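# Carry the spare power supply from shelving to bench

## Task

Take the spare power supply (a slim steel box with a circular fan on one end and gold contacts on the other) off the parts shelving and put it on the work bench. When finished, no box may be lying on the floor, the gripper must have released it and the robot must have backed away; the box must stay put without the robot supporting it. The robot must not tip over or be left leaning, or the task fails.

## Robot and tools

The robot is a simulated Hello Robot Stretch 4 with a single arm. It has an omni-wheel base, a lift on a vertical mast, an arm that telescopes straight forward, a wrist with yaw, pitch and roll joints, and a two-finger gripper. It stands about 1.6 m tall, and the edge of its base is no more than 0.23 m from the base origin. Something may occasionally nudge a loose object.

Frames. The base frame has its origin on the floor under the centre of the base, with x forward, y left and z up. hand_pose is reported in this frame and marks a point between the open fingertips (link pinch). With all wrist joints at zero, the hand axes match the base axes. The printed hand position may be somewhat wrong. The odometry frame is the base frame as it was at the start of the scene. base_odometry comes only from wheel rotation, so any slip is counted as travel. Its heading runs from -3.142 to 3.142, with left positive.

Tools.
execute_actions(actions, cameras): actions is a list holding one action, or an empty list, which only returns state and images. An action has "base", "joints" or both, plus an optional "pace" and "contact_limits". Alternatively it is {"end_of_arm": "enable_torque"} by itself.
- base takes exactly one relative offset measured from the base's last reported position: {"translate_m": d} drives forward (+) or back, {"strafe_m": d} moves sideways with left positive, {"rotate_rad": d} turns in place with counter-clockwise positive. Ranges are -2 to 2 m, -2 to 2 m and -3.2 to 3.2 rad.
- joints is a dictionary of absolute targets keyed by joint name: lift_m 0 to 1.2 m; arm_m 0 to 0.55 m (extension); wrist_yaw_rad -1.134 to 4.276 (0 forward, + left, 3.14 folded back, above 3.4 the arm can block it); wrist_pitch_rad -1.117 to 4.259 (0 level, 1.57 pointing down); wrist_roll_rad -1.117 to 4.259 (at 0 the fingers are level; + turns clockwise seen from behind); gripper_m -0.038 to 0.141 (fingertip gap in metres; below 0 the fingers squeeze each other). Joint targets outside their range are clipped and the result notes it. Any other bad value or unknown key rejects the whole call and nothing moves.
- pace: "slow", "default", "fast" or "max". These give base speeds of 0.1/0.3/0.4/0.6 m/s and turn rates of 1/2/3/4 rad/s. With the lift above 0.2 the speeds are reduced further, down to 0.3 m/s and 1 rad/s at 1.2.
- contact_limits: {"arm_m": value}, from 0 (lightest) to 0.75. Default is 0.5. It sets how hard the arm may push before halting.
- cameras: a list drawn from head_camera, head_left_camera, head_right_camera, wrist_camera, all. Omitting it or passing null returns every camera; [] returns none.
All motions in one action begin together. Each action is capped at 15 s. A joint or the base left out of an action may still be driving toward its previous target.
wait(seconds 0 to 10): no new command is sent; returns state and images.
zoom_image(camera, region [x0,y0,x1,y1] in pixels, at most 504x504): a closer look at the most recent full image from that camera.
read_manual(section "licences"): licence text only.
finished_scene(scene): ends the scene permanently and reports whether it succeeded. If any call returns a stop, later calls in the same reply do not run.

Results. base_status and joint_status report how each motion finished: "done" (for the base, this means the wheels turned the commanded amount, slip included); "off_target" (came to rest short and may still push); "contact_stop_at_<key>" (hit something; that part goes slack, a slack lift can sag, slack wheels can roll); "limit_stop_at_<name>", including limit_stop_at_tilt (leaning more than 6 degrees; lift, arm and wheels go slack) and limit_stop_at_own_body (about to hit itself, which happens more with pitch below -0.2 combined with roll below -0.4 or above 4); "torque_fault" (a wrist or gripper motor turned off; send enable_torque). on_its_own covers everything not commanded in this call; its "held at" is a target, not a measured position. lidar_m is 12 distances in metres, one per 30-degree sector: sector 1 straight ahead, counter-clockwise after that (4 left, 7 behind, 10 right). "-" means nothing seen or closer than 0.25 m. It covers heights from about 0.15 m up to the robot's height, so table tops register; it misses glass and thin legs. wrist_depth_mm is a 7x7 grid of median depths from 100 to 2000 mm, starting at the top left. turned_by_wheels vs turned_by_imu: a gap above about 0.1 rad points to a collision or slip, and the heading error is roughly their difference. base_tilt in degrees (forward/right positive; about 1.5 degrees of fixed bias). motor_effort is a percentage of maximum, positive toward higher joint values, with the peak in brackets (noisy). For wheels, positive means turning right. A load in a level gripper pushes the pitch effort away from 0.

Gripping. Command gripper_m below the object's width. The lower the value, the harder the squeeze, and the object is drawn toward the wrist by up to about a third of the shortfall. Neither the reading nor "done" confirms a grip; a clear change in gripper effort does (at targets of 0 or above). If the fingertips snag on a surface, raise the lift. To unfold the wrist at the start, send lift_m 0.4 together with wrist_yaw_rad 0.

Cameras. head_camera looks forward and down from the top of the mast; turn the base to look elsewhere. head_left_camera and head_right_camera are fisheyes aimed more steeply down and also show the base and arm. wrist_camera looks along the fingers, with the fingertips near the bottom of its image.

Avoid: dropping or slamming the box, pushing hard, and leaving any box on the floor. Don't drive or turn with more than 1 kg in the gripper while arm_m is above 0.2, especially at fast or max pace, since the robot can tip. A strong steady push, particularly with the gripper high, can also tip it. Holding more than about 2 kg in a level gripper causes a wrist torque fault. When finished, release, back away, and check that the box stays on the bench.

Each tool is called after "Emit:" by a JSON object that holds its "method" and its "body", one argument or row to a line.

## Session

I'll start by looking at the current state and camera images.

Emit:
{"method": "execute_actions", "body": {
  "actions": []
}}

Scene clock: 0.00 s.
base_odometry: x=+0.000 y=+0.000 heading=+0.000 (m, m, rad; odometry frame)
turned_by_wheels: +0.000 (rad since the last result)
turned_by_imu: +0.000 (rad since the last result)
base_tilt: forward=+0.1 right=-0.3 (deg)
lidar_m: 0.66 1.76 1.44 2.00 2.23 1.79 1.45 1.55 2.46 2.02 0.85 0.69
base_status: not commanded
joint_positions: lift_m=+0.297 arm_m=-0.002 wrist_yaw_rad=+3.092 wrist_pitch_rad=-0.009 wrist_roll_rad=+0.008 gripper_m=+0.057
joint_status: not commanded
motor_effort: lift_m=+20 arm_m=+0 wrist_yaw_rad=-1 wrist_pitch_rad=-5 wrist_roll_rad=-1 gripper_m=-4 wheel_0=+1 wheel_1=+0 wheel_2=+0 (%)
hand_pose: x=-0.1146 y=+0.1017 z=+0.4780 quat_wxyz=(+0.025, +0.004, +0.004, +1.000) (m; base frame)
wrist_depth_mm: - 141 - 1921 1863 1863 1756 / - 123 155 1983 1921 1808 1756 / - 117 152 1983 1863 1808 1756 / 108 138 192 1921 1921 1756 1756 / 213 1921 1921 1863 1863 1808 1708 / 1661 1661 211 1921 207 1756 1661 / 1160 1205 1138 163 1182 1182 1366
pictures: head_camera, head_left_camera, head_right_camera, wrist_camera
Images, in order (width x height): head_camera 420x560, head_left_camera 420x672, head_right_camera 420x672, wrist_camera 616x392.

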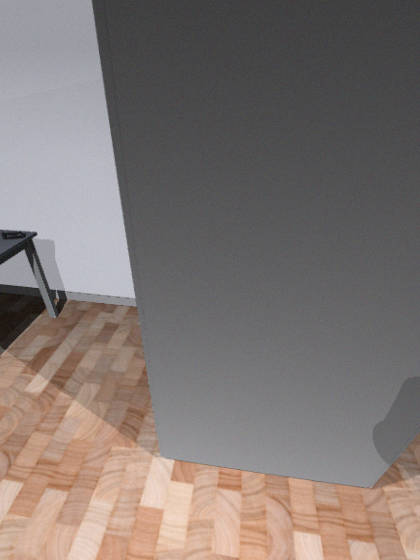

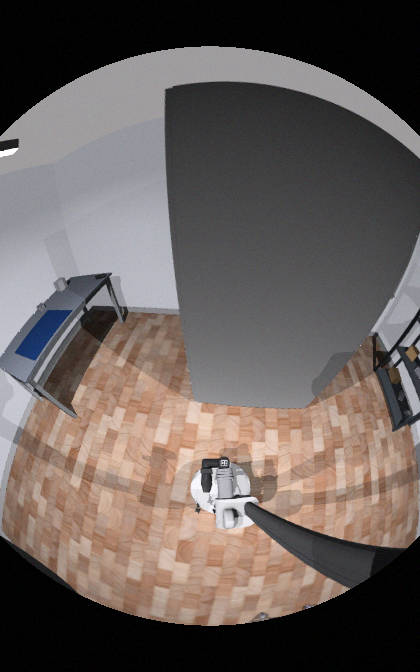

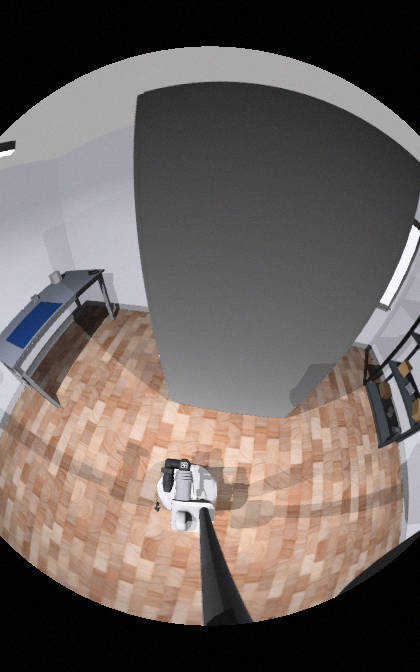

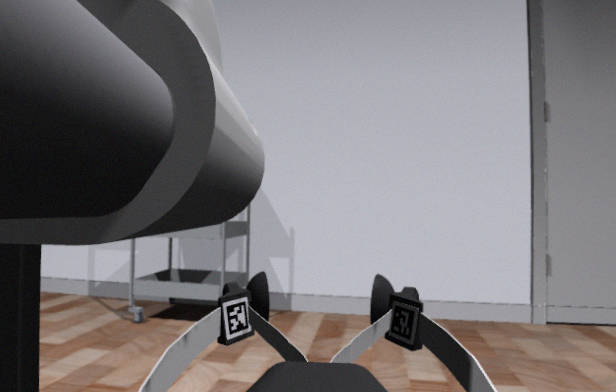

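Emit:
{"method": "zoom_image", "body": {
  "camera": "head_right_camera",
  "region": [320, 280, 420, 480]
}}

Emit:
{"method": "zoom_image", "body": {
  "camera": "head_left_camera",
  "region": [0, 250, 150, 430]
}}

Region (320, 280, 420, 480) of head_right_camera's 420x672 image, scaled by 2.520, with more detail than that image has.

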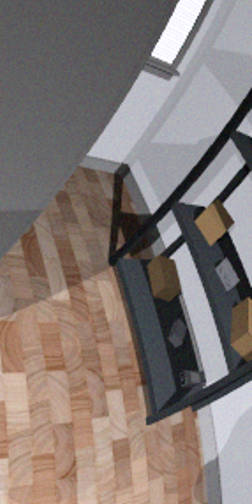

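Region (0, 250, 150, 430) of head_left_camera's 420x672 image, scaled by 2.800, with more detail than that image has.

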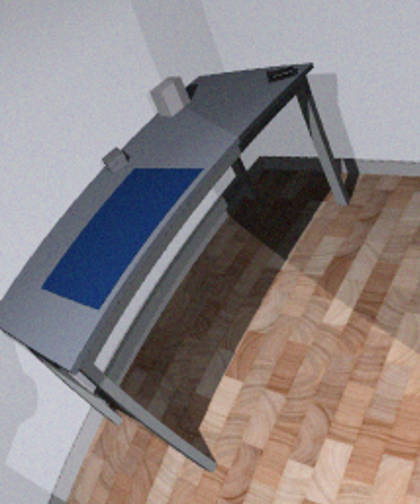

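Emit:
{"method": "execute_actions", "body": {
  "actions": [
    {"base": {"rotate_rad": -1.70}, "joints": {"lift_m": 0.4, "wrist_yaw_rad": 0}}
  ]
}}

Scene clock: 50.00 s.
base_odometry: x=+0.000 y=+0.000 heading=-1.699 (m, m, rad; odometry frame)
turned_by_wheels: -1.699 (rad since the last result)
turned_by_imu: -1.701 (rad since the last result)
base_tilt: forward=+0.2 right=-0.3 (deg)
lidar_m: 2.02 0.97 0.71 0.68 0.71 1.46 1.45 2.38 1.87 1.75 1.49 2.54
base_status: done
joint_positions: lift_m=+0.400 arm_m=-0.002 wrist_yaw_rad=+0.001 wrist_pitch_rad=-0.009 wrist_roll_rad=+0.008 gripper_m=+0.057
joint_status: all done
motor_effort: lift_m=+22(25) arm_m=+0(0) wrist_yaw_rad=-2(8) wrist_pitch_rad=-7(6) wrist_roll_rad=+3(1) gripper_m=-2(3) wheel_0=+3(12) wheel_1=+2(9) wheel_2=+4(15) (%)
hand_pose: x=+0.4577 y=-0.0872 z=+0.5806 quat_wxyz=(+1.000, +0.004, -0.004, +0.000) (m; base frame)
wrist_depth_mm: - - - - - - - / - - - - - - - / - - - - - - - / - - - - - - - / - - - - - - - / - 1863 210 - 206 - - / 1464 1430 1336 163 1366 1366 1576
pictures: head_camera, head_left_camera, head_right_camera, wrist_camera
Images, in order (width x height): head_camera 420x560, head_left_camera 420x672, head_right_camera 420x672, wrist_camera 616x392.

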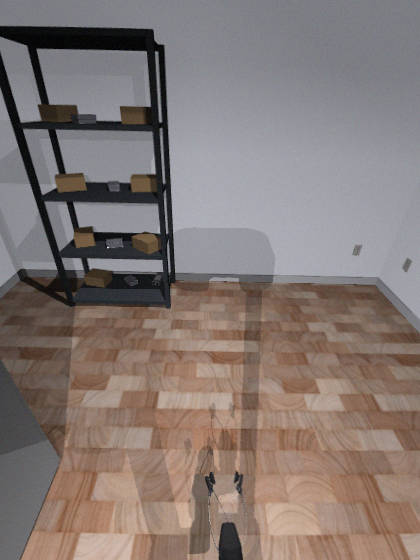

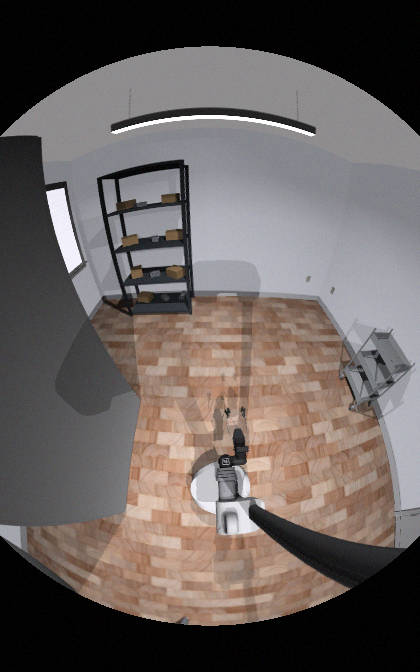

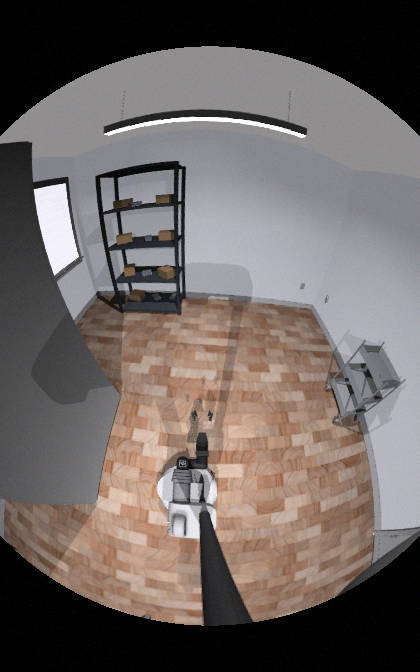

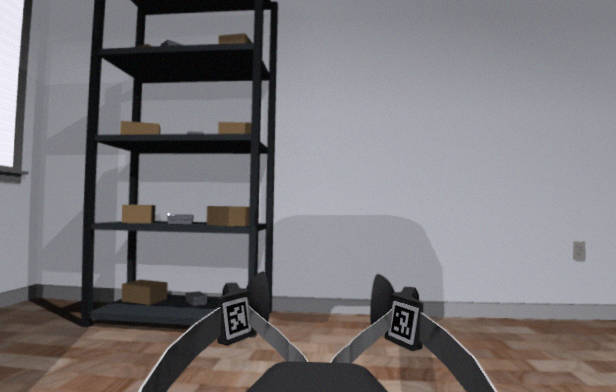

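Emit:
{"method": "zoom_image", "body": {
  "camera": "head_camera",
  "region": [20, 80, 190, 320]
}}

Emit:
{"method": "zoom_image", "body": {
  "camera": "wrist_camera",
  "region": [70, 0, 290, 330]
}}

Region (20, 80, 190, 320) of head_camera's 420x560 image, scaled by 2.100, with more detail than that image has; it fills the left 357 columns of this view, and the rest is white.

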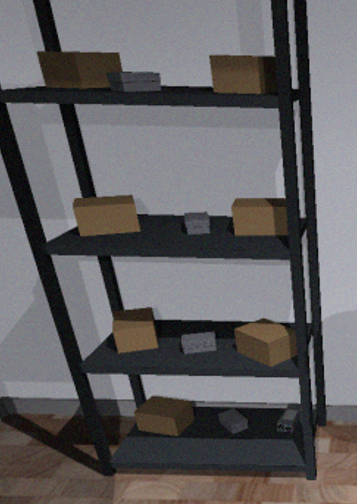

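Region (70, 0, 290, 330) of wrist_camera's 616x392 image, scaled by 1.527.

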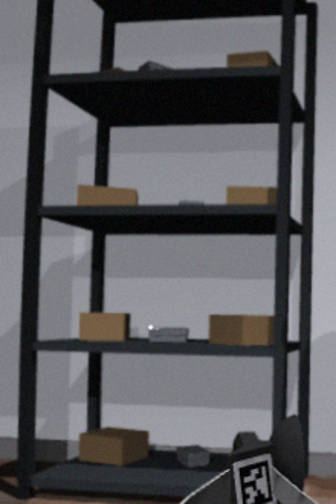

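Emit:
{"method": "zoom_image", "body": {
  "camera": "head_camera",
  "region": [110, 260, 180, 310]
}}

Region (110, 260, 180, 310) of head_camera's 420x560 image, scaled by 7.200, with more detail than that image has; it fills the top 360 rows of this view, and the rest is white.

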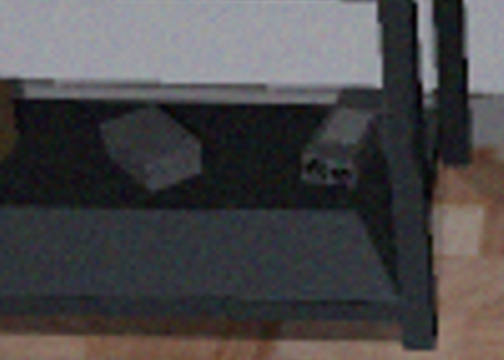

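Emit:
{"method": "execute_actions", "body": {
  "actions": [
    {"base": {"translate_m": 1.1}, "joints": {"lift_m": 0.25, "wrist_pitch_rad": 0.3, "gripper_m": 0.14}, "pace": "fast"}
  ]
}}

Scene clock: 96.67 s.
base_odometry: x=-0.141 y=-1.091 heading=-1.699 (m, m, rad; odometry frame)
turned_by_wheels: +0.000 (rad since the last result)
turned_by_imu: -0.004 (rad since the last result)
base_tilt: forward=+0.3 right=-0.3 (deg)
lidar_m: 1.15 0.91 1.33 1.28 0.76 0.95 3.24 2.51 1.49 1.44 1.91 1.40
base_status: done
joint_positions: lift_m=+0.250 arm_m=-0.002 wrist_yaw_rad=+0.000 wrist_pitch_rad=+0.302 wrist_roll_rad=+0.008 gripper_m=+0.140
joint_status: all done
motor_effort: lift_m=+18(19) arm_m=+0(0) wrist_yaw_rad=-1(2) wrist_pitch_rad=-5(6) wrist_roll_rad=+1(1) gripper_m=+2(7) wheel_0=+3(9) wheel_1=+2(8) wheel_2=-1(13) (%)
hand_pose: x=+0.4446 y=-0.0874 z=+0.3425 quat_wxyz=(+0.989, +0.004, +0.151, -0.001) (m; base frame)
wrist_depth_mm: 699 715 1060 1060 1042 1008 1025 / 1138 809 1098 1078 1078 1042 1042 / 1182 1160 1138 1138 1118 1078 1060 / 1255 1182 1205 1182 1160 1138 1118 / 891 842 1042 1098 1078 1098 1078 / 788 723 732 809 809 206 798 / 634 627 634 148 621 615 647
pictures: head_camera, head_left_camera, head_right_camera, wrist_camera
Images, in order (width x height): head_camera 420x560, head_left_camera 420x672, head_right_camera 420x672, wrist_camera 616x392.

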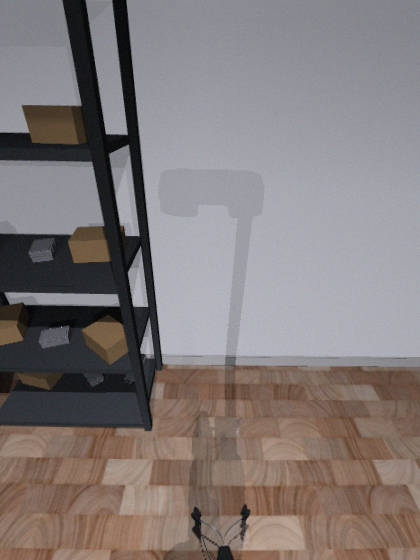

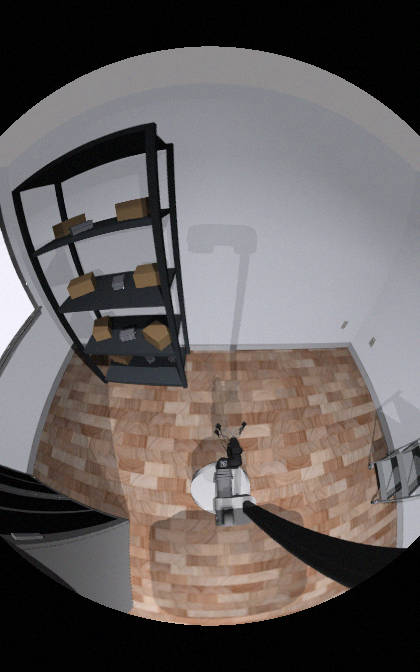

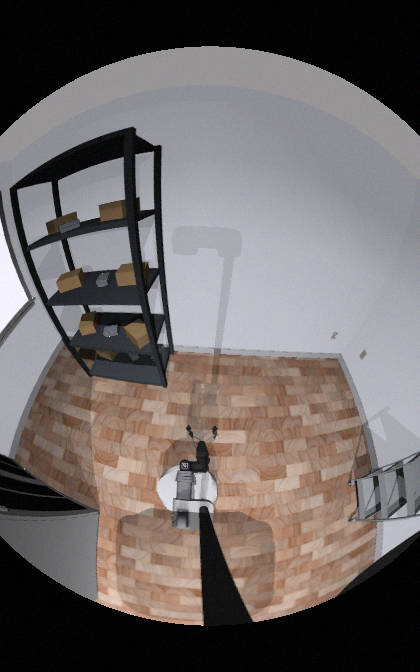

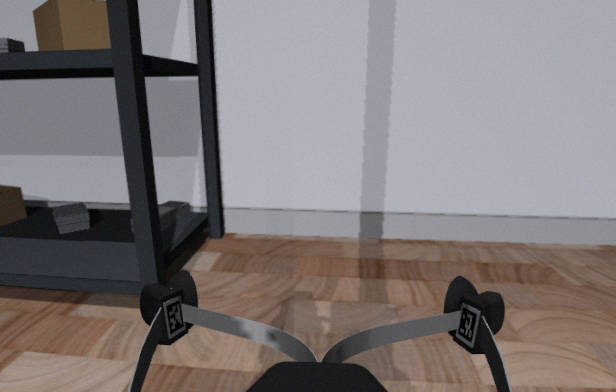

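Emit:
{"method": "execute_actions", "body": {
  "actions": [
    {"base": {"strafe_m": 0.62}, "joints": {"lift_m": 0.2, "arm_m": 0.12, "wrist_pitch_rad": 0.35}, "pace": "fast"}
  ]
}}

Scene clock: 113.17 s.
base_odometry: x=+0.474 y=-1.170 heading=-1.699 (m, m, rad; odometry frame)
turned_by_wheels: +0.000 (rad since the last result)
turned_by_imu: +0.003 (rad since the last result)
base_tilt: forward=+0.2 right=-0.3 (deg)
lidar_m: 0.87 0.95 1.26 1.20 0.47 0.31 0.31 3.38 2.12 2.05 1.91 0.93
base_status: done
joint_positions: lift_m=+0.200 arm_m=+0.119 wrist_yaw_rad=+0.000 wrist_pitch_rad=+0.352 wrist_roll_rad=+0.008 gripper_m=+0.140
joint_status: all done
motor_effort: lift_m=+18(22) arm_m=+8(11) wrist_yaw_rad=+0(1) wrist_pitch_rad=-5(4) wrist_roll_rad=+1(2) gripper_m=+0(3) wheel_0=-2(13) wheel_1=+1(15) wheel_2=+0(4) (%)
hand_pose: x=+0.5602 y=-0.0874 z=+0.2788 quat_wxyz=(+0.985, +0.004, +0.175, -0.001) (m; base frame)
wrist_depth_mm: 991 842 854 866 842 661 891 / 1042 1025 1025 991 960 931 946 / 1098 1060 1060 1042 991 991 976 / 1118 866 931 946 991 1025 1025 / 699 707 691 707 699 778 866 / 647 603 603 634 634 206 654 / 535 525 535 148 521 508 535
pictures: head_camera, head_left_camera, head_right_camera, wrist_camera
Images, in order (width x height): head_camera 420x560, head_left_camera 420x672, head_right_camera 420x672, wrist_camera 616x392.

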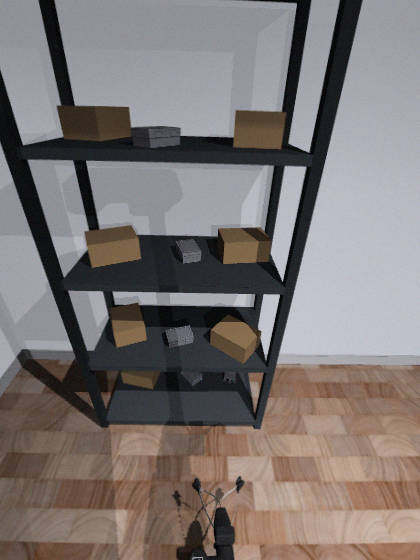

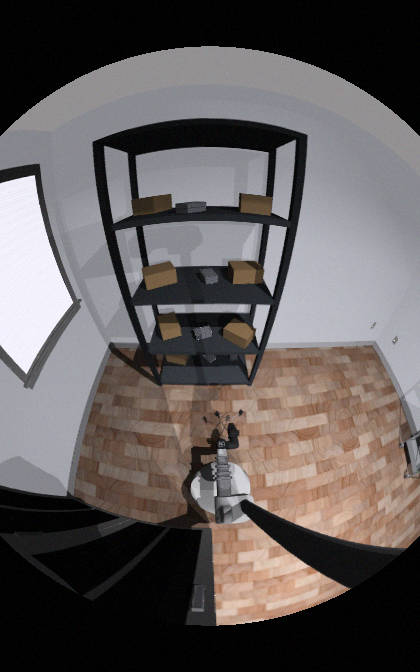

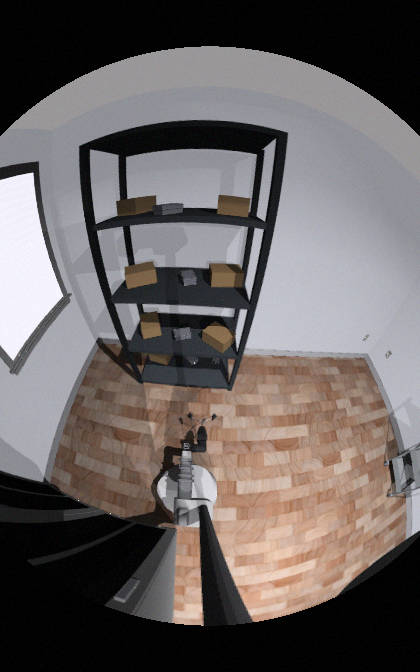

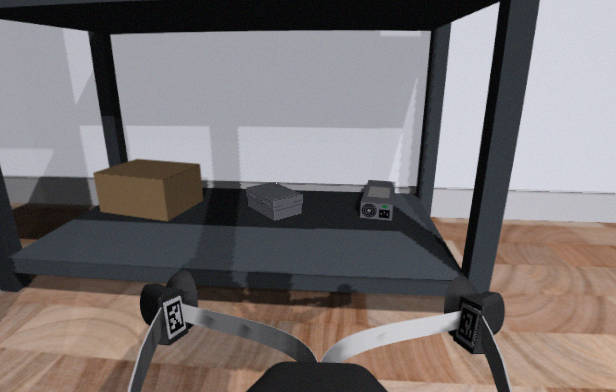

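Emit:
{"method": "zoom_image", "body": {
  "camera": "wrist_camera",
  "region": [320, 160, 460, 260]
}}

Region (320, 160, 460, 260) of wrist_camera's 616x392 image, scaled by 3.600; it fills the top 360 rows of this view, and the rest is white.

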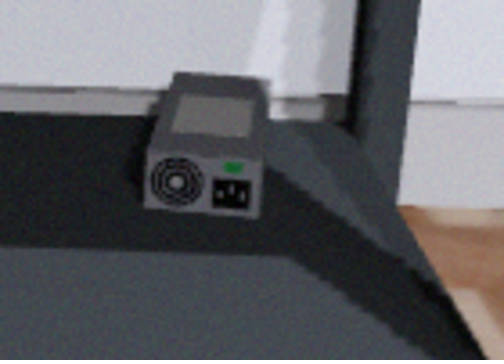

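Emit:
{"method": "execute_actions", "body": {
  "actions": [
    {"base": {"rotate_rad": -0.105}, "joints": {"lift_m": 0.145, "wrist_yaw_rad": -0.115, "wrist_pitch_rad": 0.42}}
  ],
  "cameras": ["head_camera", "wrist_camera"]
}}

Emit:
{"method": "execute_actions", "body": {
  "actions": [
    {"base": {"translate_m": 0.45}}
  ]
}}

Scene clock: 234.30 s.
base_odometry: x=+0.474 y=-1.170 heading=-1.803 (m, m, rad; odometry frame)
turned_by_wheels: -0.104 (rad since the last result)
turned_by_imu: -0.104 (rad since the last result)
base_tilt: forward=+0.2 right=-0.2 (deg)
lidar_m: 0.88 0.92 1.29 1.24 0.50 0.36 0.30 3.42 2.61 2.04 2.15 0.96
base_status: done
joint_positions: lift_m=+0.145 arm_m=+0.119 wrist_yaw_rad=-0.115 wrist_pitch_rad=+0.422 wrist_roll_rad=+0.008 gripper_m=+0.140
joint_status: all done
motor_effort: lift_m=+18(18) arm_m=+8(8) wrist_yaw_rad=-2(5) wrist_pitch_rad=-5(3) wrist_roll_rad=+1(1) gripper_m=-1(0) wheel_0=+3(7) wheel_1=+3(9) wheel_2=+3(6) (%)
hand_pose: x=+0.5409 y=-0.1169 z=+0.2053 quat_wxyz=(+0.976, +0.016, +0.209, -0.057) (m; base frame)
wrist_depth_mm: 891 917 917 960 976 1025 1060 / 931 960 960 1008 1042 1078 1098 / 778 976 1025 1025 1098 1138 1160 / 691 691 691 683 820 891 878 / 591 615 621 647 654 640 647 / 508 469 473 517 512 205 508 / 427 415 424 148 413 407 430
pictures: head_camera, wrist_camera
Images, in order (width x height): head_camera 420x560, wrist_camera 616x392.

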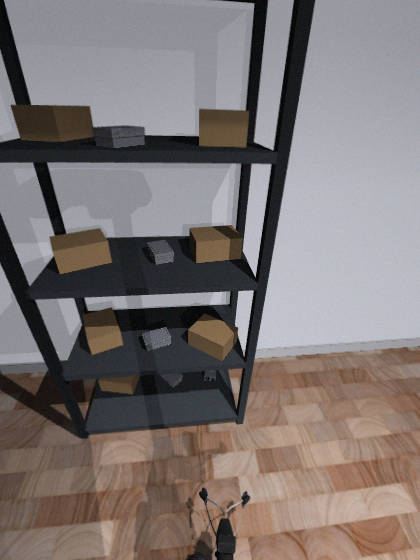

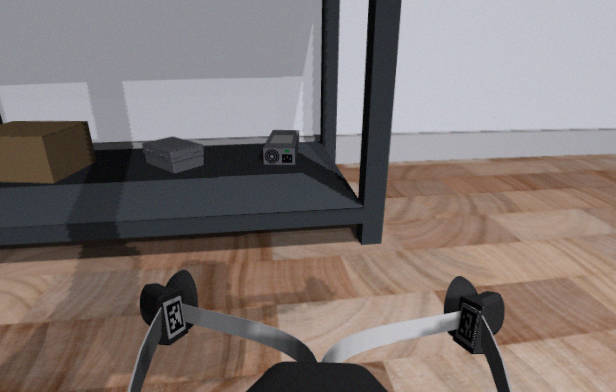

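Scene clock: 237.30 s.
base_odometry: x=+0.371 y=-1.608 heading=-1.803 (m, m, rad; odometry frame)
turned_by_wheels: +0.000 (rad since the last result)
turned_by_imu: -0.001 (rad since the last result)
base_tilt: forward=+0.2 right=-0.3 (deg)
lidar_m: 0.42 0.45 0.57 1.23 1.18 0.84 0.78 3.73 2.14 2.09 1.50 0.47
base_status: done
joint_positions: lift_m=+0.145 arm_m=+0.119 wrist_yaw_rad=-0.115 wrist_pitch_rad=+0.422 wrist_roll_rad=+0.008 gripper_m=+0.140
joint_status: not commanded
motor_effort: lift_m=+19(19) arm_m=+8(8) wrist_yaw_rad=-1(2) wrist_pitch_rad=-4(4) wrist_roll_rad=+3(3) gripper_m=+2(2) wheel_0=+5(7) wheel_1=+2(7) wheel_2=-3(11) (%)
hand_pose: x=+0.5409 y=-0.1169 z=+0.2052 quat_wxyz=(+0.976, +0.016, +0.209, -0.057) (m; base frame)
wrist_depth_mm: 508 525 539 554 574 591 603 / 535 554 569 591 603 627 640 / 569 580 603 621 647 668 178 / 597 621 627 634 683 707 179 / 433 480 480 480 654 647 181 / 389 368 368 399 421 200 182 / 332 327 330 148 330 214 189
pictures: head_camera, head_left_camera, head_right_camera, wrist_camera
Images, in order (width x height): head_camera 420x560, head_left_camera 420x672, head_right_camera 420x672, wrist_camera 616x392.

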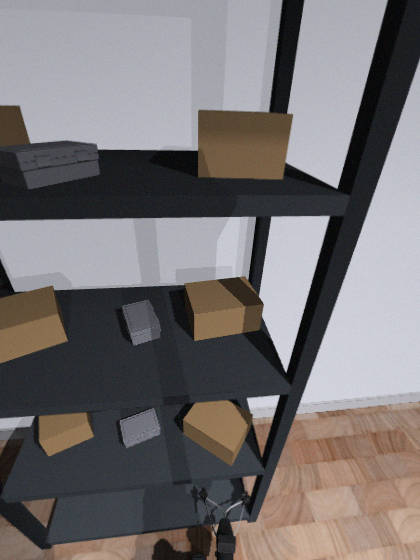

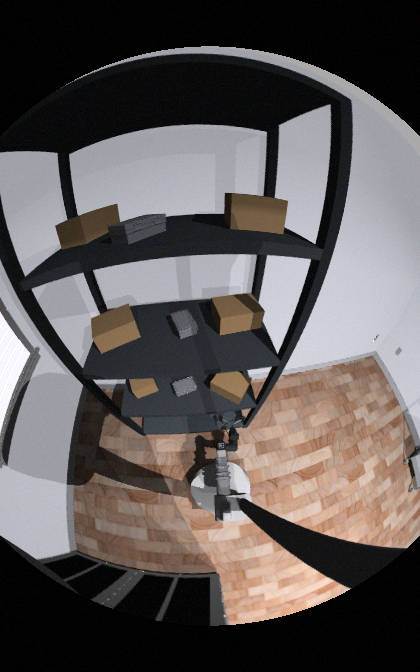

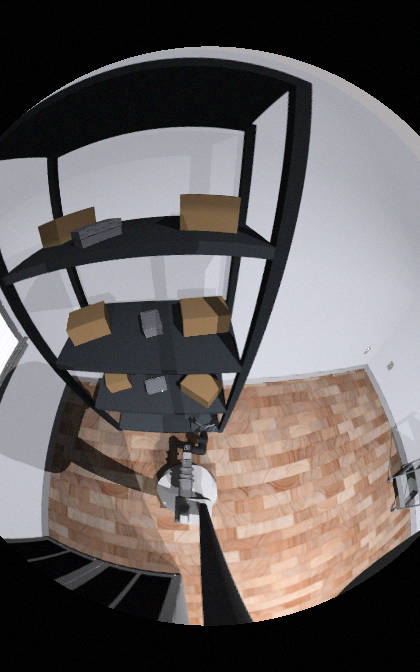

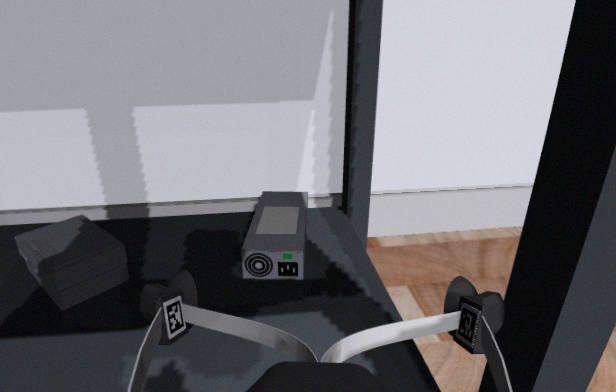

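Emit:
{"method": "zoom_image", "body": {
  "camera": "wrist_camera",
  "region": [200, 170, 380, 300]
}}

Region (200, 170, 380, 300) of wrist_camera's 616x392 image, scaled by 2.800.

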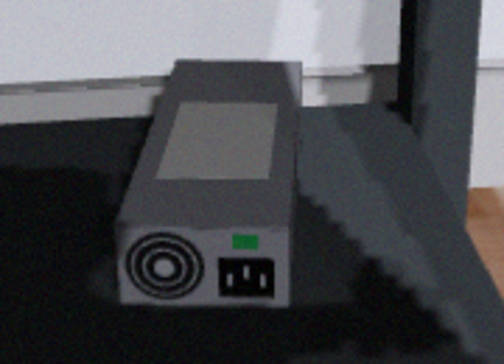

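Emit:
{"method": "execute_actions", "body": {
  "actions": [
    {"base": {"strafe_m": 0.022}, "joints": {"arm_m": 0.455, "wrist_yaw_rad": -0.087, "wrist_pitch_rad": 0.6}, "contact_limits": {"arm_m": 0.3}}
  ],
  "cameras": ["head_left_camera", "wrist_camera"]
}}

Scene clock: 332.97 s.
base_odometry: x=+0.392 y=-1.613 heading=-1.803 (m, m, rad; odometry frame)
turned_by_wheels: +0.000 (rad since the last result)
turned_by_imu: +0.001 (rad since the last result)
base_tilt: forward=+0.2 right=-0.3 (deg)
lidar_m: 0.42 0.43 0.58 1.22 1.24 0.80 0.77 3.78 2.18 2.13 1.44 0.47
base_status: done
joint_positions: lift_m=+0.145 arm_m=+0.454 wrist_yaw_rad=-0.087 wrist_pitch_rad=+0.602 wrist_roll_rad=+0.008 gripper_m=+0.140
joint_status: all done
motor_effort: lift_m=+18(18) arm_m=+8(8) wrist_yaw_rad=-1(3) wrist_pitch_rad=-5(6) wrist_roll_rad=+4(3) gripper_m=-2(2) wheel_0=-2(7) wheel_1=+2(13) wheel_2=+0(2) (%)
contact_limits: arm_m 0.3
hand_pose: x=+0.8537 y=-0.1077 z=+0.1600 quat_wxyz=(+0.954, +0.017, +0.296, -0.043) (m; base frame)
wrist_depth_mm: 231 236 240 246 251 248 196 / 247 253 259 267 273 230 216 / 267 276 285 290 300 238 312 / 294 301 309 319 330 259 351 / 324 329 338 345 353 294 379 / 312 297 296 263 303 206 402 / 272 270 270 148 262 267 351
pictures: head_left_camera, wrist_camera
Images, in order (width x height): head_left_camera 420x672, wrist_camera 616x392.

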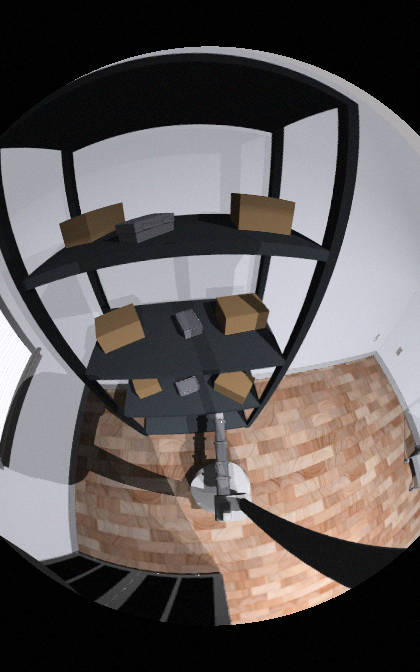

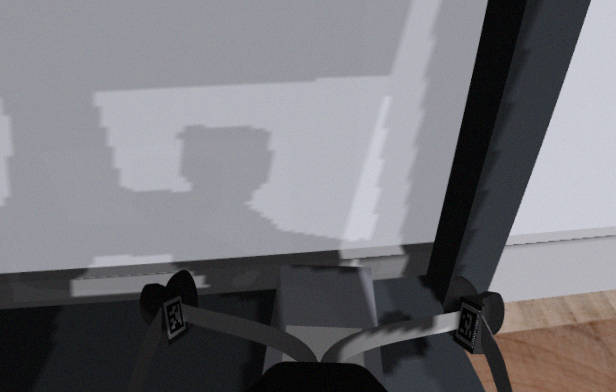

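Emit:
{"method": "zoom_image", "body": {
  "camera": "wrist_camera",
  "region": [120, 230, 540, 392]
}}

Region (120, 230, 540, 392) of wrist_camera's 616x392 image, scaled by 1.200; it fills the top 194 rows of this view, and the rest is white.

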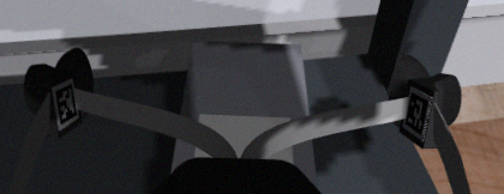

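Emit:
{"method": "execute_actions", "body": {
  "actions": [
    {"joints": {"arm_m": 0.474, "lift_m": 0.154, "wrist_pitch_rad": 0.85, "wrist_yaw_rad": -0.1}, "contact_limits": {"arm_m": 0.3}}
  ],
  "cameras": ["wrist_camera"]
}}

Scene clock: 385.97 s.
base_odometry: x=+0.392 y=-1.613 heading=-1.803 (m, m, rad; odometry frame)
turned_by_wheels: +0.000 (rad since the last result)
turned_by_imu: +0.001 (rad since the last result)
base_tilt: forward=+0.2 right=-0.3 (deg)
lidar_m: 0.42 0.43 0.59 1.21 1.21 0.82 0.78 3.73 2.17 2.13 1.48 0.48
base_status: not commanded
joint_positions: lift_m=+0.154 arm_m=+0.472 wrist_yaw_rad=-0.099 wrist_pitch_rad=+0.851 wrist_roll_rad=+0.008 gripper_m=+0.140
joint_status: all done
motor_effort: lift_m=+23(23) arm_m=+8(6) wrist_yaw_rad=-1(3) wrist_pitch_rad=-3(3) wrist_roll_rad=+2(2) gripper_m=+1(3) wheel_0=-2(2) wheel_1=+2(2) wheel_2=+0(0) (%)
contact_limits: arm_m 0.3
hand_pose: x=+0.8239 y=-0.1059 z=+0.1151 quat_wxyz=(+0.910, +0.024, +0.412, -0.047) (m; base frame)
wrist_depth_mm: 227 235 240 247 255 225 196 / 252 260 270 278 287 231 294 / 285 296 307 319 329 258 349 / 317 320 329 271 315 304 399 / 289 287 286 237 277 362 373 / 255 244 213 212 216 205 329 / 232 230 229 148 219 222 298
pictures: wrist_camera
Images, in order (width x height): wrist_camera 616x392.

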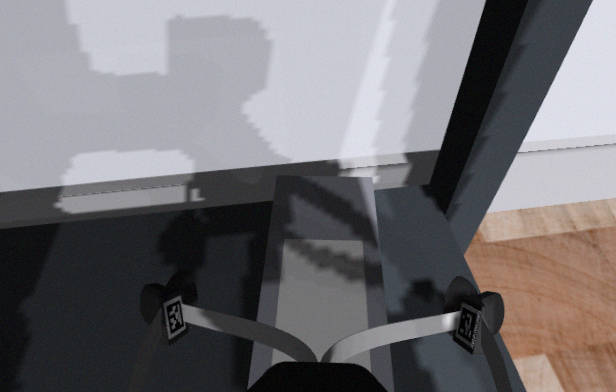

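Emit:
{"method": "execute_actions", "body": {
  "actions": [
    {"joints": {"lift_m": 0.149, "gripper_m": 0.015}}
  ],
  "cameras": ["wrist_camera"]
}}

Scene clock: 407.30 s.
base_odometry: x=+0.392 y=-1.613 heading=-1.803 (m, m, rad; odometry frame)
turned_by_wheels: +0.000 (rad since the last result)
turned_by_imu: +0.001 (rad since the last result)
base_tilt: forward=+0.3 right=-0.3 (deg)
lidar_m: 0.44 0.44 0.62 1.18 1.21 0.82 0.75 3.76 2.19 2.13 1.47 0.46
base_status: not commanded
joint_positions: lift_m=+0.149 arm_m=+0.473 wrist_yaw_rad=-0.100 wrist_pitch_rad=+0.858 wrist_roll_rad=+0.008 gripper_m=+0.016
joint_status: all done
motor_effort: lift_m=+21(22) arm_m=+8(8) wrist_yaw_rad=-1(2) wrist_pitch_rad=-22(23) wrist_roll_rad=+0(1) gripper_m=-23(26) wheel_0=-3(2) wheel_1=+2(2) wheel_2=+0(0) (%)
hand_pose: x=+0.8224 y=-0.1058 z=+0.1089 quat_wxyz=(+0.908, +0.025, +0.415, -0.047) (m; base frame)
wrist_depth_mm: 229 236 242 250 256 225 198 / 253 263 272 281 291 232 297 / 290 298 309 322 327 262 345 / 310 315 312 250 300 307 394 / 276 276 274 217 265 349 355 / 245 246 193 194 192 247 317 / 223 213 213 177 176 169 289
pictures: wrist_camera
Images, in order (width x height): wrist_camera 616x392.

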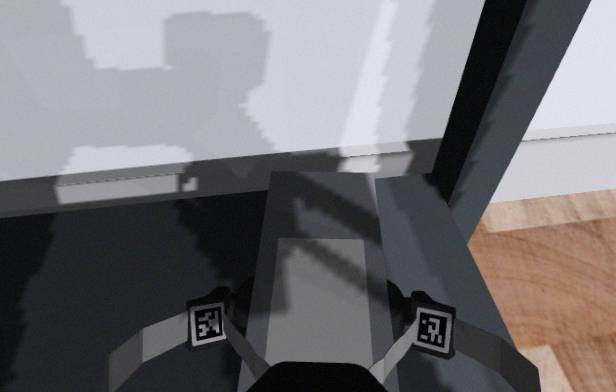

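Emit:
{"method": "execute_actions", "body": {
  "actions": [
    {"base": {"translate_m": -0.2}, "joints": {"lift_m": 0.176, "arm_m": 0.06, "gripper_m": 0.005}}
  ]
}}

Scene clock: 493.37 s.
base_odometry: x=+0.438 y=-1.419 heading=-1.803 (m, m, rad; odometry frame)
turned_by_wheels: +0.000 (rad since the last result)
turned_by_imu: +0.002 (rad since the last result)
base_tilt: forward=+0.2 right=-0.2 (deg)
lidar_m: 0.48 0.64 0.88 1.22 0.89 0.62 0.57 3.65 2.21 2.10 1.78 0.48
base_status: done
joint_positions: lift_m=+0.176 arm_m=+0.061 wrist_yaw_rad=-0.100 wrist_pitch_rad=+0.859 wrist_roll_rad=+0.008 gripper_m=+0.006
joint_status: all done
on_its_own: wrist_pitch_rad is at rest, and its effort (-25) is outside its rest range (-23 to +23)
motor_effort: lift_m=+26(29) arm_m=-9(11) wrist_yaw_rad=+1(2) wrist_pitch_rad=-25(26) wrist_roll_rad=+1(1) gripper_m=-32(26) wheel_0=-3(9) wheel_1=-3(7) wheel_2=+3(15) (%)
hand_pose: x=+0.4112 y=-0.1059 z=+0.1354 quat_wxyz=(+0.908, +0.025, +0.416, -0.047) (m; base frame)
wrist_depth_mm: 603 574 597 597 647 691 741 / 496 492 484 480 455 591 609 / 436 442 492 492 500 517 512 / 455 455 452 248 439 442 442 / 402 402 397 215 387 394 392 / 357 355 191 191 191 349 349 / 324 309 307 175 174 167 320
pictures: head_camera, head_left_camera, head_right_camera, wrist_camera
Images, in order (width x height): head_camera 420x560, head_left_camera 420x672, head_right_camera 420x672, wrist_camera 616x392.

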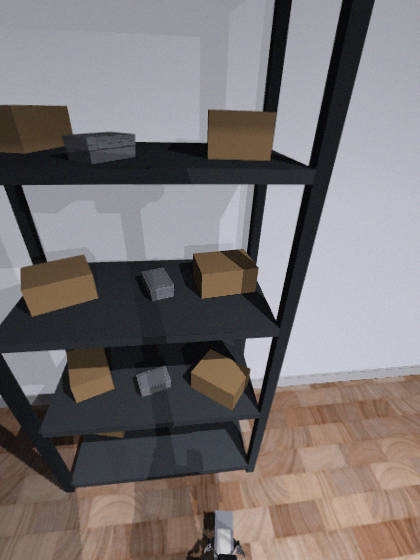

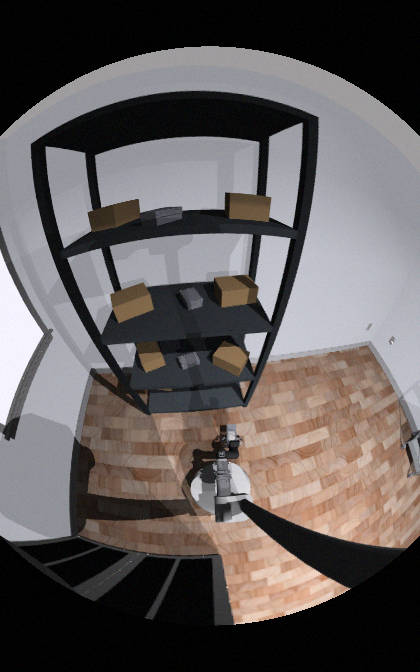

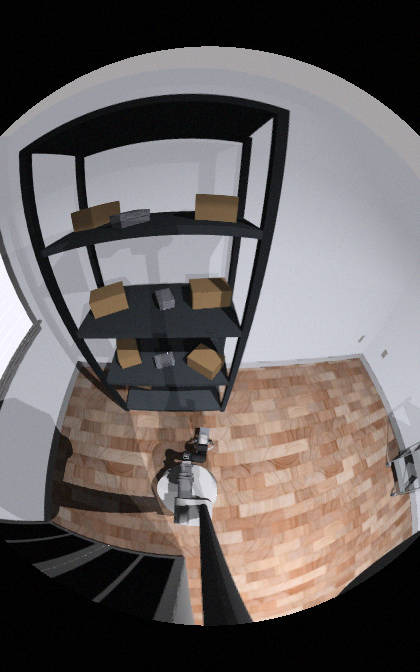

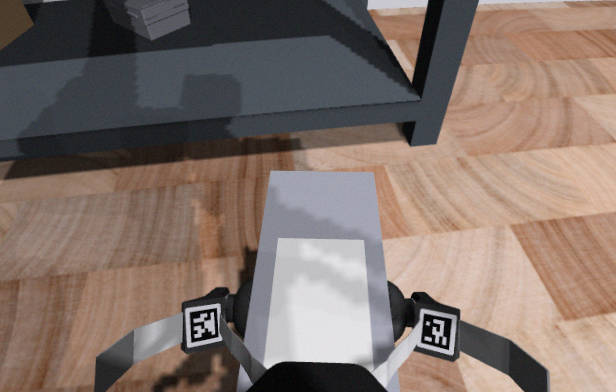

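Emit:
{"method": "execute_actions", "body": {
  "actions": [
    {"base": {"strafe_m": -0.37}, "joints": {"lift_m": 0.2, "wrist_yaw_rad": 0.0}, "pace": "fast"}
  ],
  "cameras": ["wrist_camera"]
}}

Emit:
{"method": "execute_actions", "body": {
  "actions": [
    {"base": {"rotate_rad": -3.07}}
  ]
}}

Scene clock: 510.67 s.
base_odometry: x=+0.078 y=-1.333 heading=-1.803 (m, m, rad; odometry frame)
turned_by_wheels: +0.000 (rad since the last result)
turned_by_imu: -0.001 (rad since the last result)
base_tilt: forward=+0.3 right=-0.3 (deg)
lidar_m: 0.46 0.69 0.92 1.61 0.85 0.68 1.32 3.22 1.80 1.73 1.81 1.23
base_status: done
joint_positions: lift_m=+0.200 arm_m=+0.061 wrist_yaw_rad=+0.000 wrist_pitch_rad=+0.858 wrist_roll_rad=+0.008 gripper_m=+0.006
joint_status: all done
motor_effort: lift_m=+26(28) arm_m=-8(8) wrist_yaw_rad=+1(9) wrist_pitch_rad=-23(29) wrist_roll_rad=+1(2) gripper_m=-29(27) wheel_0=-1(15) wheel_1=+0(17) wheel_2=+0(3) (%)
hand_pose: x=+0.4209 y=-0.0875 z=+0.1595 quat_wxyz=(+0.909, +0.004, +0.416, -0.002) (m; base frame)
wrist_depth_mm: 647 399 750 820 809 809 798 / 539 517 640 668 661 654 661 / 484 488 544 559 554 549 554 / 492 488 484 248 466 480 473 / 433 430 424 215 415 421 418 / 382 382 191 191 190 375 373 / 347 330 329 175 174 167 343
pictures: wrist_camera
Images, in order (width x height): wrist_camera 616x392.

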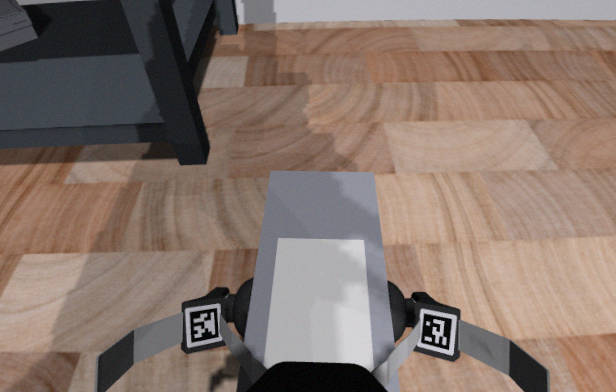

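Scene clock: 513.50 s.
base_odometry: x=+0.078 y=-1.333 heading=+1.410 (m, m, rad; odometry frame)
turned_by_wheels: -3.069 (rad since the last result)
turned_by_imu: -3.073 (rad since the last result)
base_tilt: forward=+0.2 right=-0.2 (deg)
lidar_m: 0.46 2.97 1.76 1.69 1.68 1.21 0.65 0.69 0.97 1.59 0.81 0.67
base_status: done
joint_positions: lift_m=+0.200 arm_m=+0.061 wrist_yaw_rad=+0.000 wrist_pitch_rad=+0.858 wrist_roll_rad=+0.008 gripper_m=+0.006
joint_status: not commanded
motor_effort: lift_m=+25(25) arm_m=-8(8) wrist_yaw_rad=+0(3) wrist_pitch_rad=-22(23) wrist_roll_rad=+1(4) gripper_m=-24(28) wheel_0=+2(8) wheel_1=+1(11) wheel_2=+4(13) (%)
hand_pose: x=+0.4210 y=-0.0874 z=+0.1595 quat_wxyz=(+0.909, +0.004, +0.416, -0.002) (m; base frame)
wrist_depth_mm: 854 842 842 820 820 778 530 / 691 676 676 661 661 661 525 / 574 569 564 559 554 554 535 / 492 488 484 247 469 477 473 / 433 427 427 215 413 421 415 / 382 384 191 191 191 377 373 / 349 330 332 175 175 167 343
pictures: head_camera, head_left_camera, head_right_camera, wrist_camera
Images, in order (width x height): head_camera 420x560, head_left_camera 420x672, head_right_camera 420x672, wrist_camera 616x392.

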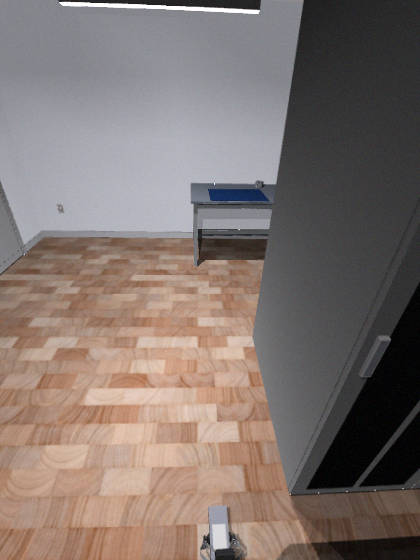

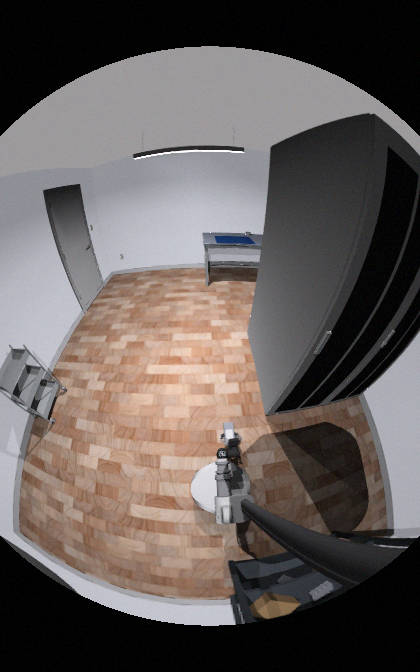

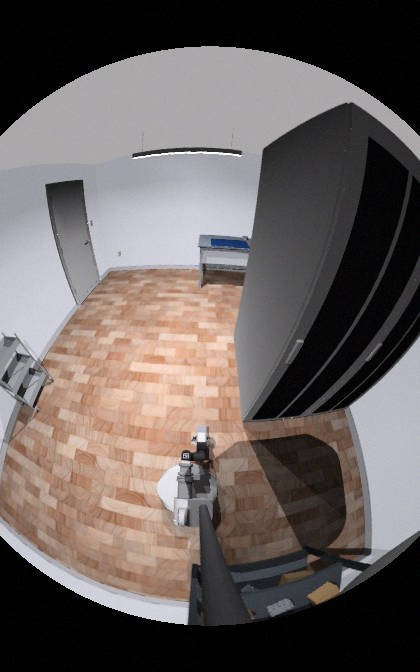

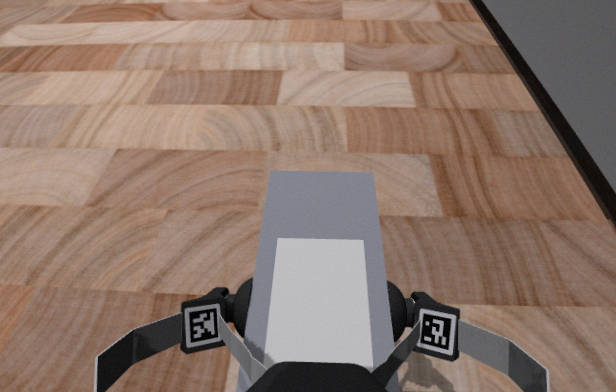

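Emit:
{"method": "execute_actions", "body": {
  "actions": [
    {"base": {"translate_m": 2.0}, "joints": {"lift_m": 0.88}, "pace": "fast"}
  ]
}}

Scene clock: 548.13 s.
base_odometry: x=+0.397 y=+0.641 heading=+1.410 (m, m, rad; odometry frame)
turned_by_wheels: +0.000 (rad since the last result)
turned_by_imu: -0.009 (rad since the last result)
base_tilt: forward=+0.3 right=-0.2 (deg)
lidar_m: 0.45 1.62 2.18 2.07 2.08 2.99 2.97 0.57 0.55 1.38 1.08 0.78
base_status: done
joint_positions: lift_m=+0.880 arm_m=+0.061 wrist_yaw_rad=+0.000 wrist_pitch_rad=+0.858 wrist_roll_rad=+0.008 gripper_m=+0.006
joint_status: all done
motor_effort: lift_m=+26(29) arm_m=-8(8) wrist_yaw_rad=+0(0) wrist_pitch_rad=-23(26) wrist_roll_rad=+2(0) gripper_m=-24(28) wheel_0=+2(9) wheel_1=+1(11) wheel_2=-2(12) (%)
hand_pose: x=+0.4210 y=-0.0874 z=+0.8395 quat_wxyz=(+0.909, +0.004, +0.416, -0.002) (m; base frame)
wrist_depth_mm: 1281 1281 1229 634 627 627 615 / 1397 1430 535 517 508 508 508 / 1576 1537 1499 1397 1397 1397 1366 / 1430 1397 1366 247 1336 1366 1366 / 1255 1229 1229 216 1182 1205 1205 / 1118 1060 191 191 190 1060 1078 / 991 960 946 175 174 167 991
pictures: head_camera, head_left_camera, head_right_camera, wrist_camera
Images, in order (width x height): head_camera 420x560, head_left_camera 420x672, head_right_camera 420x672, wrist_camera 616x392.

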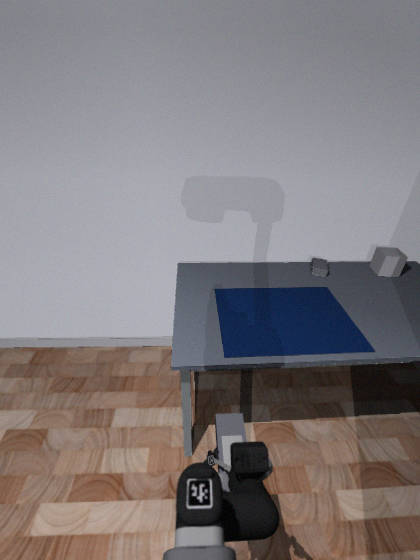

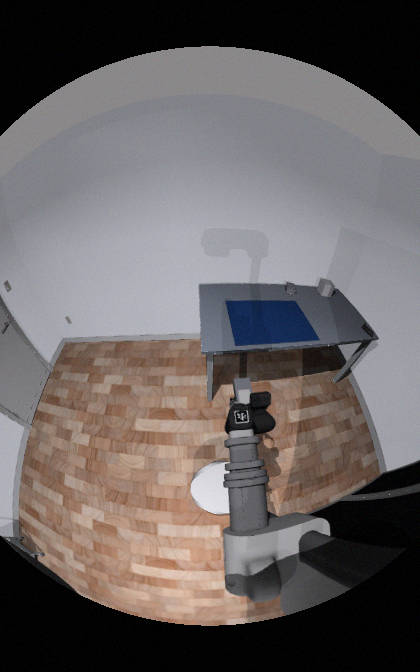

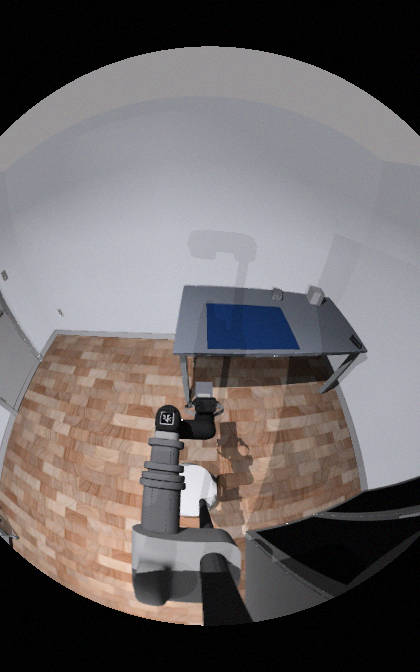

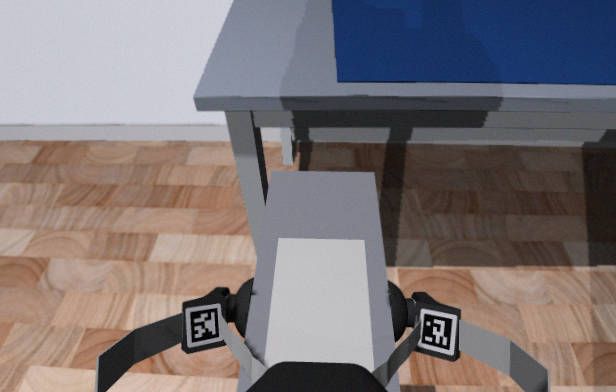

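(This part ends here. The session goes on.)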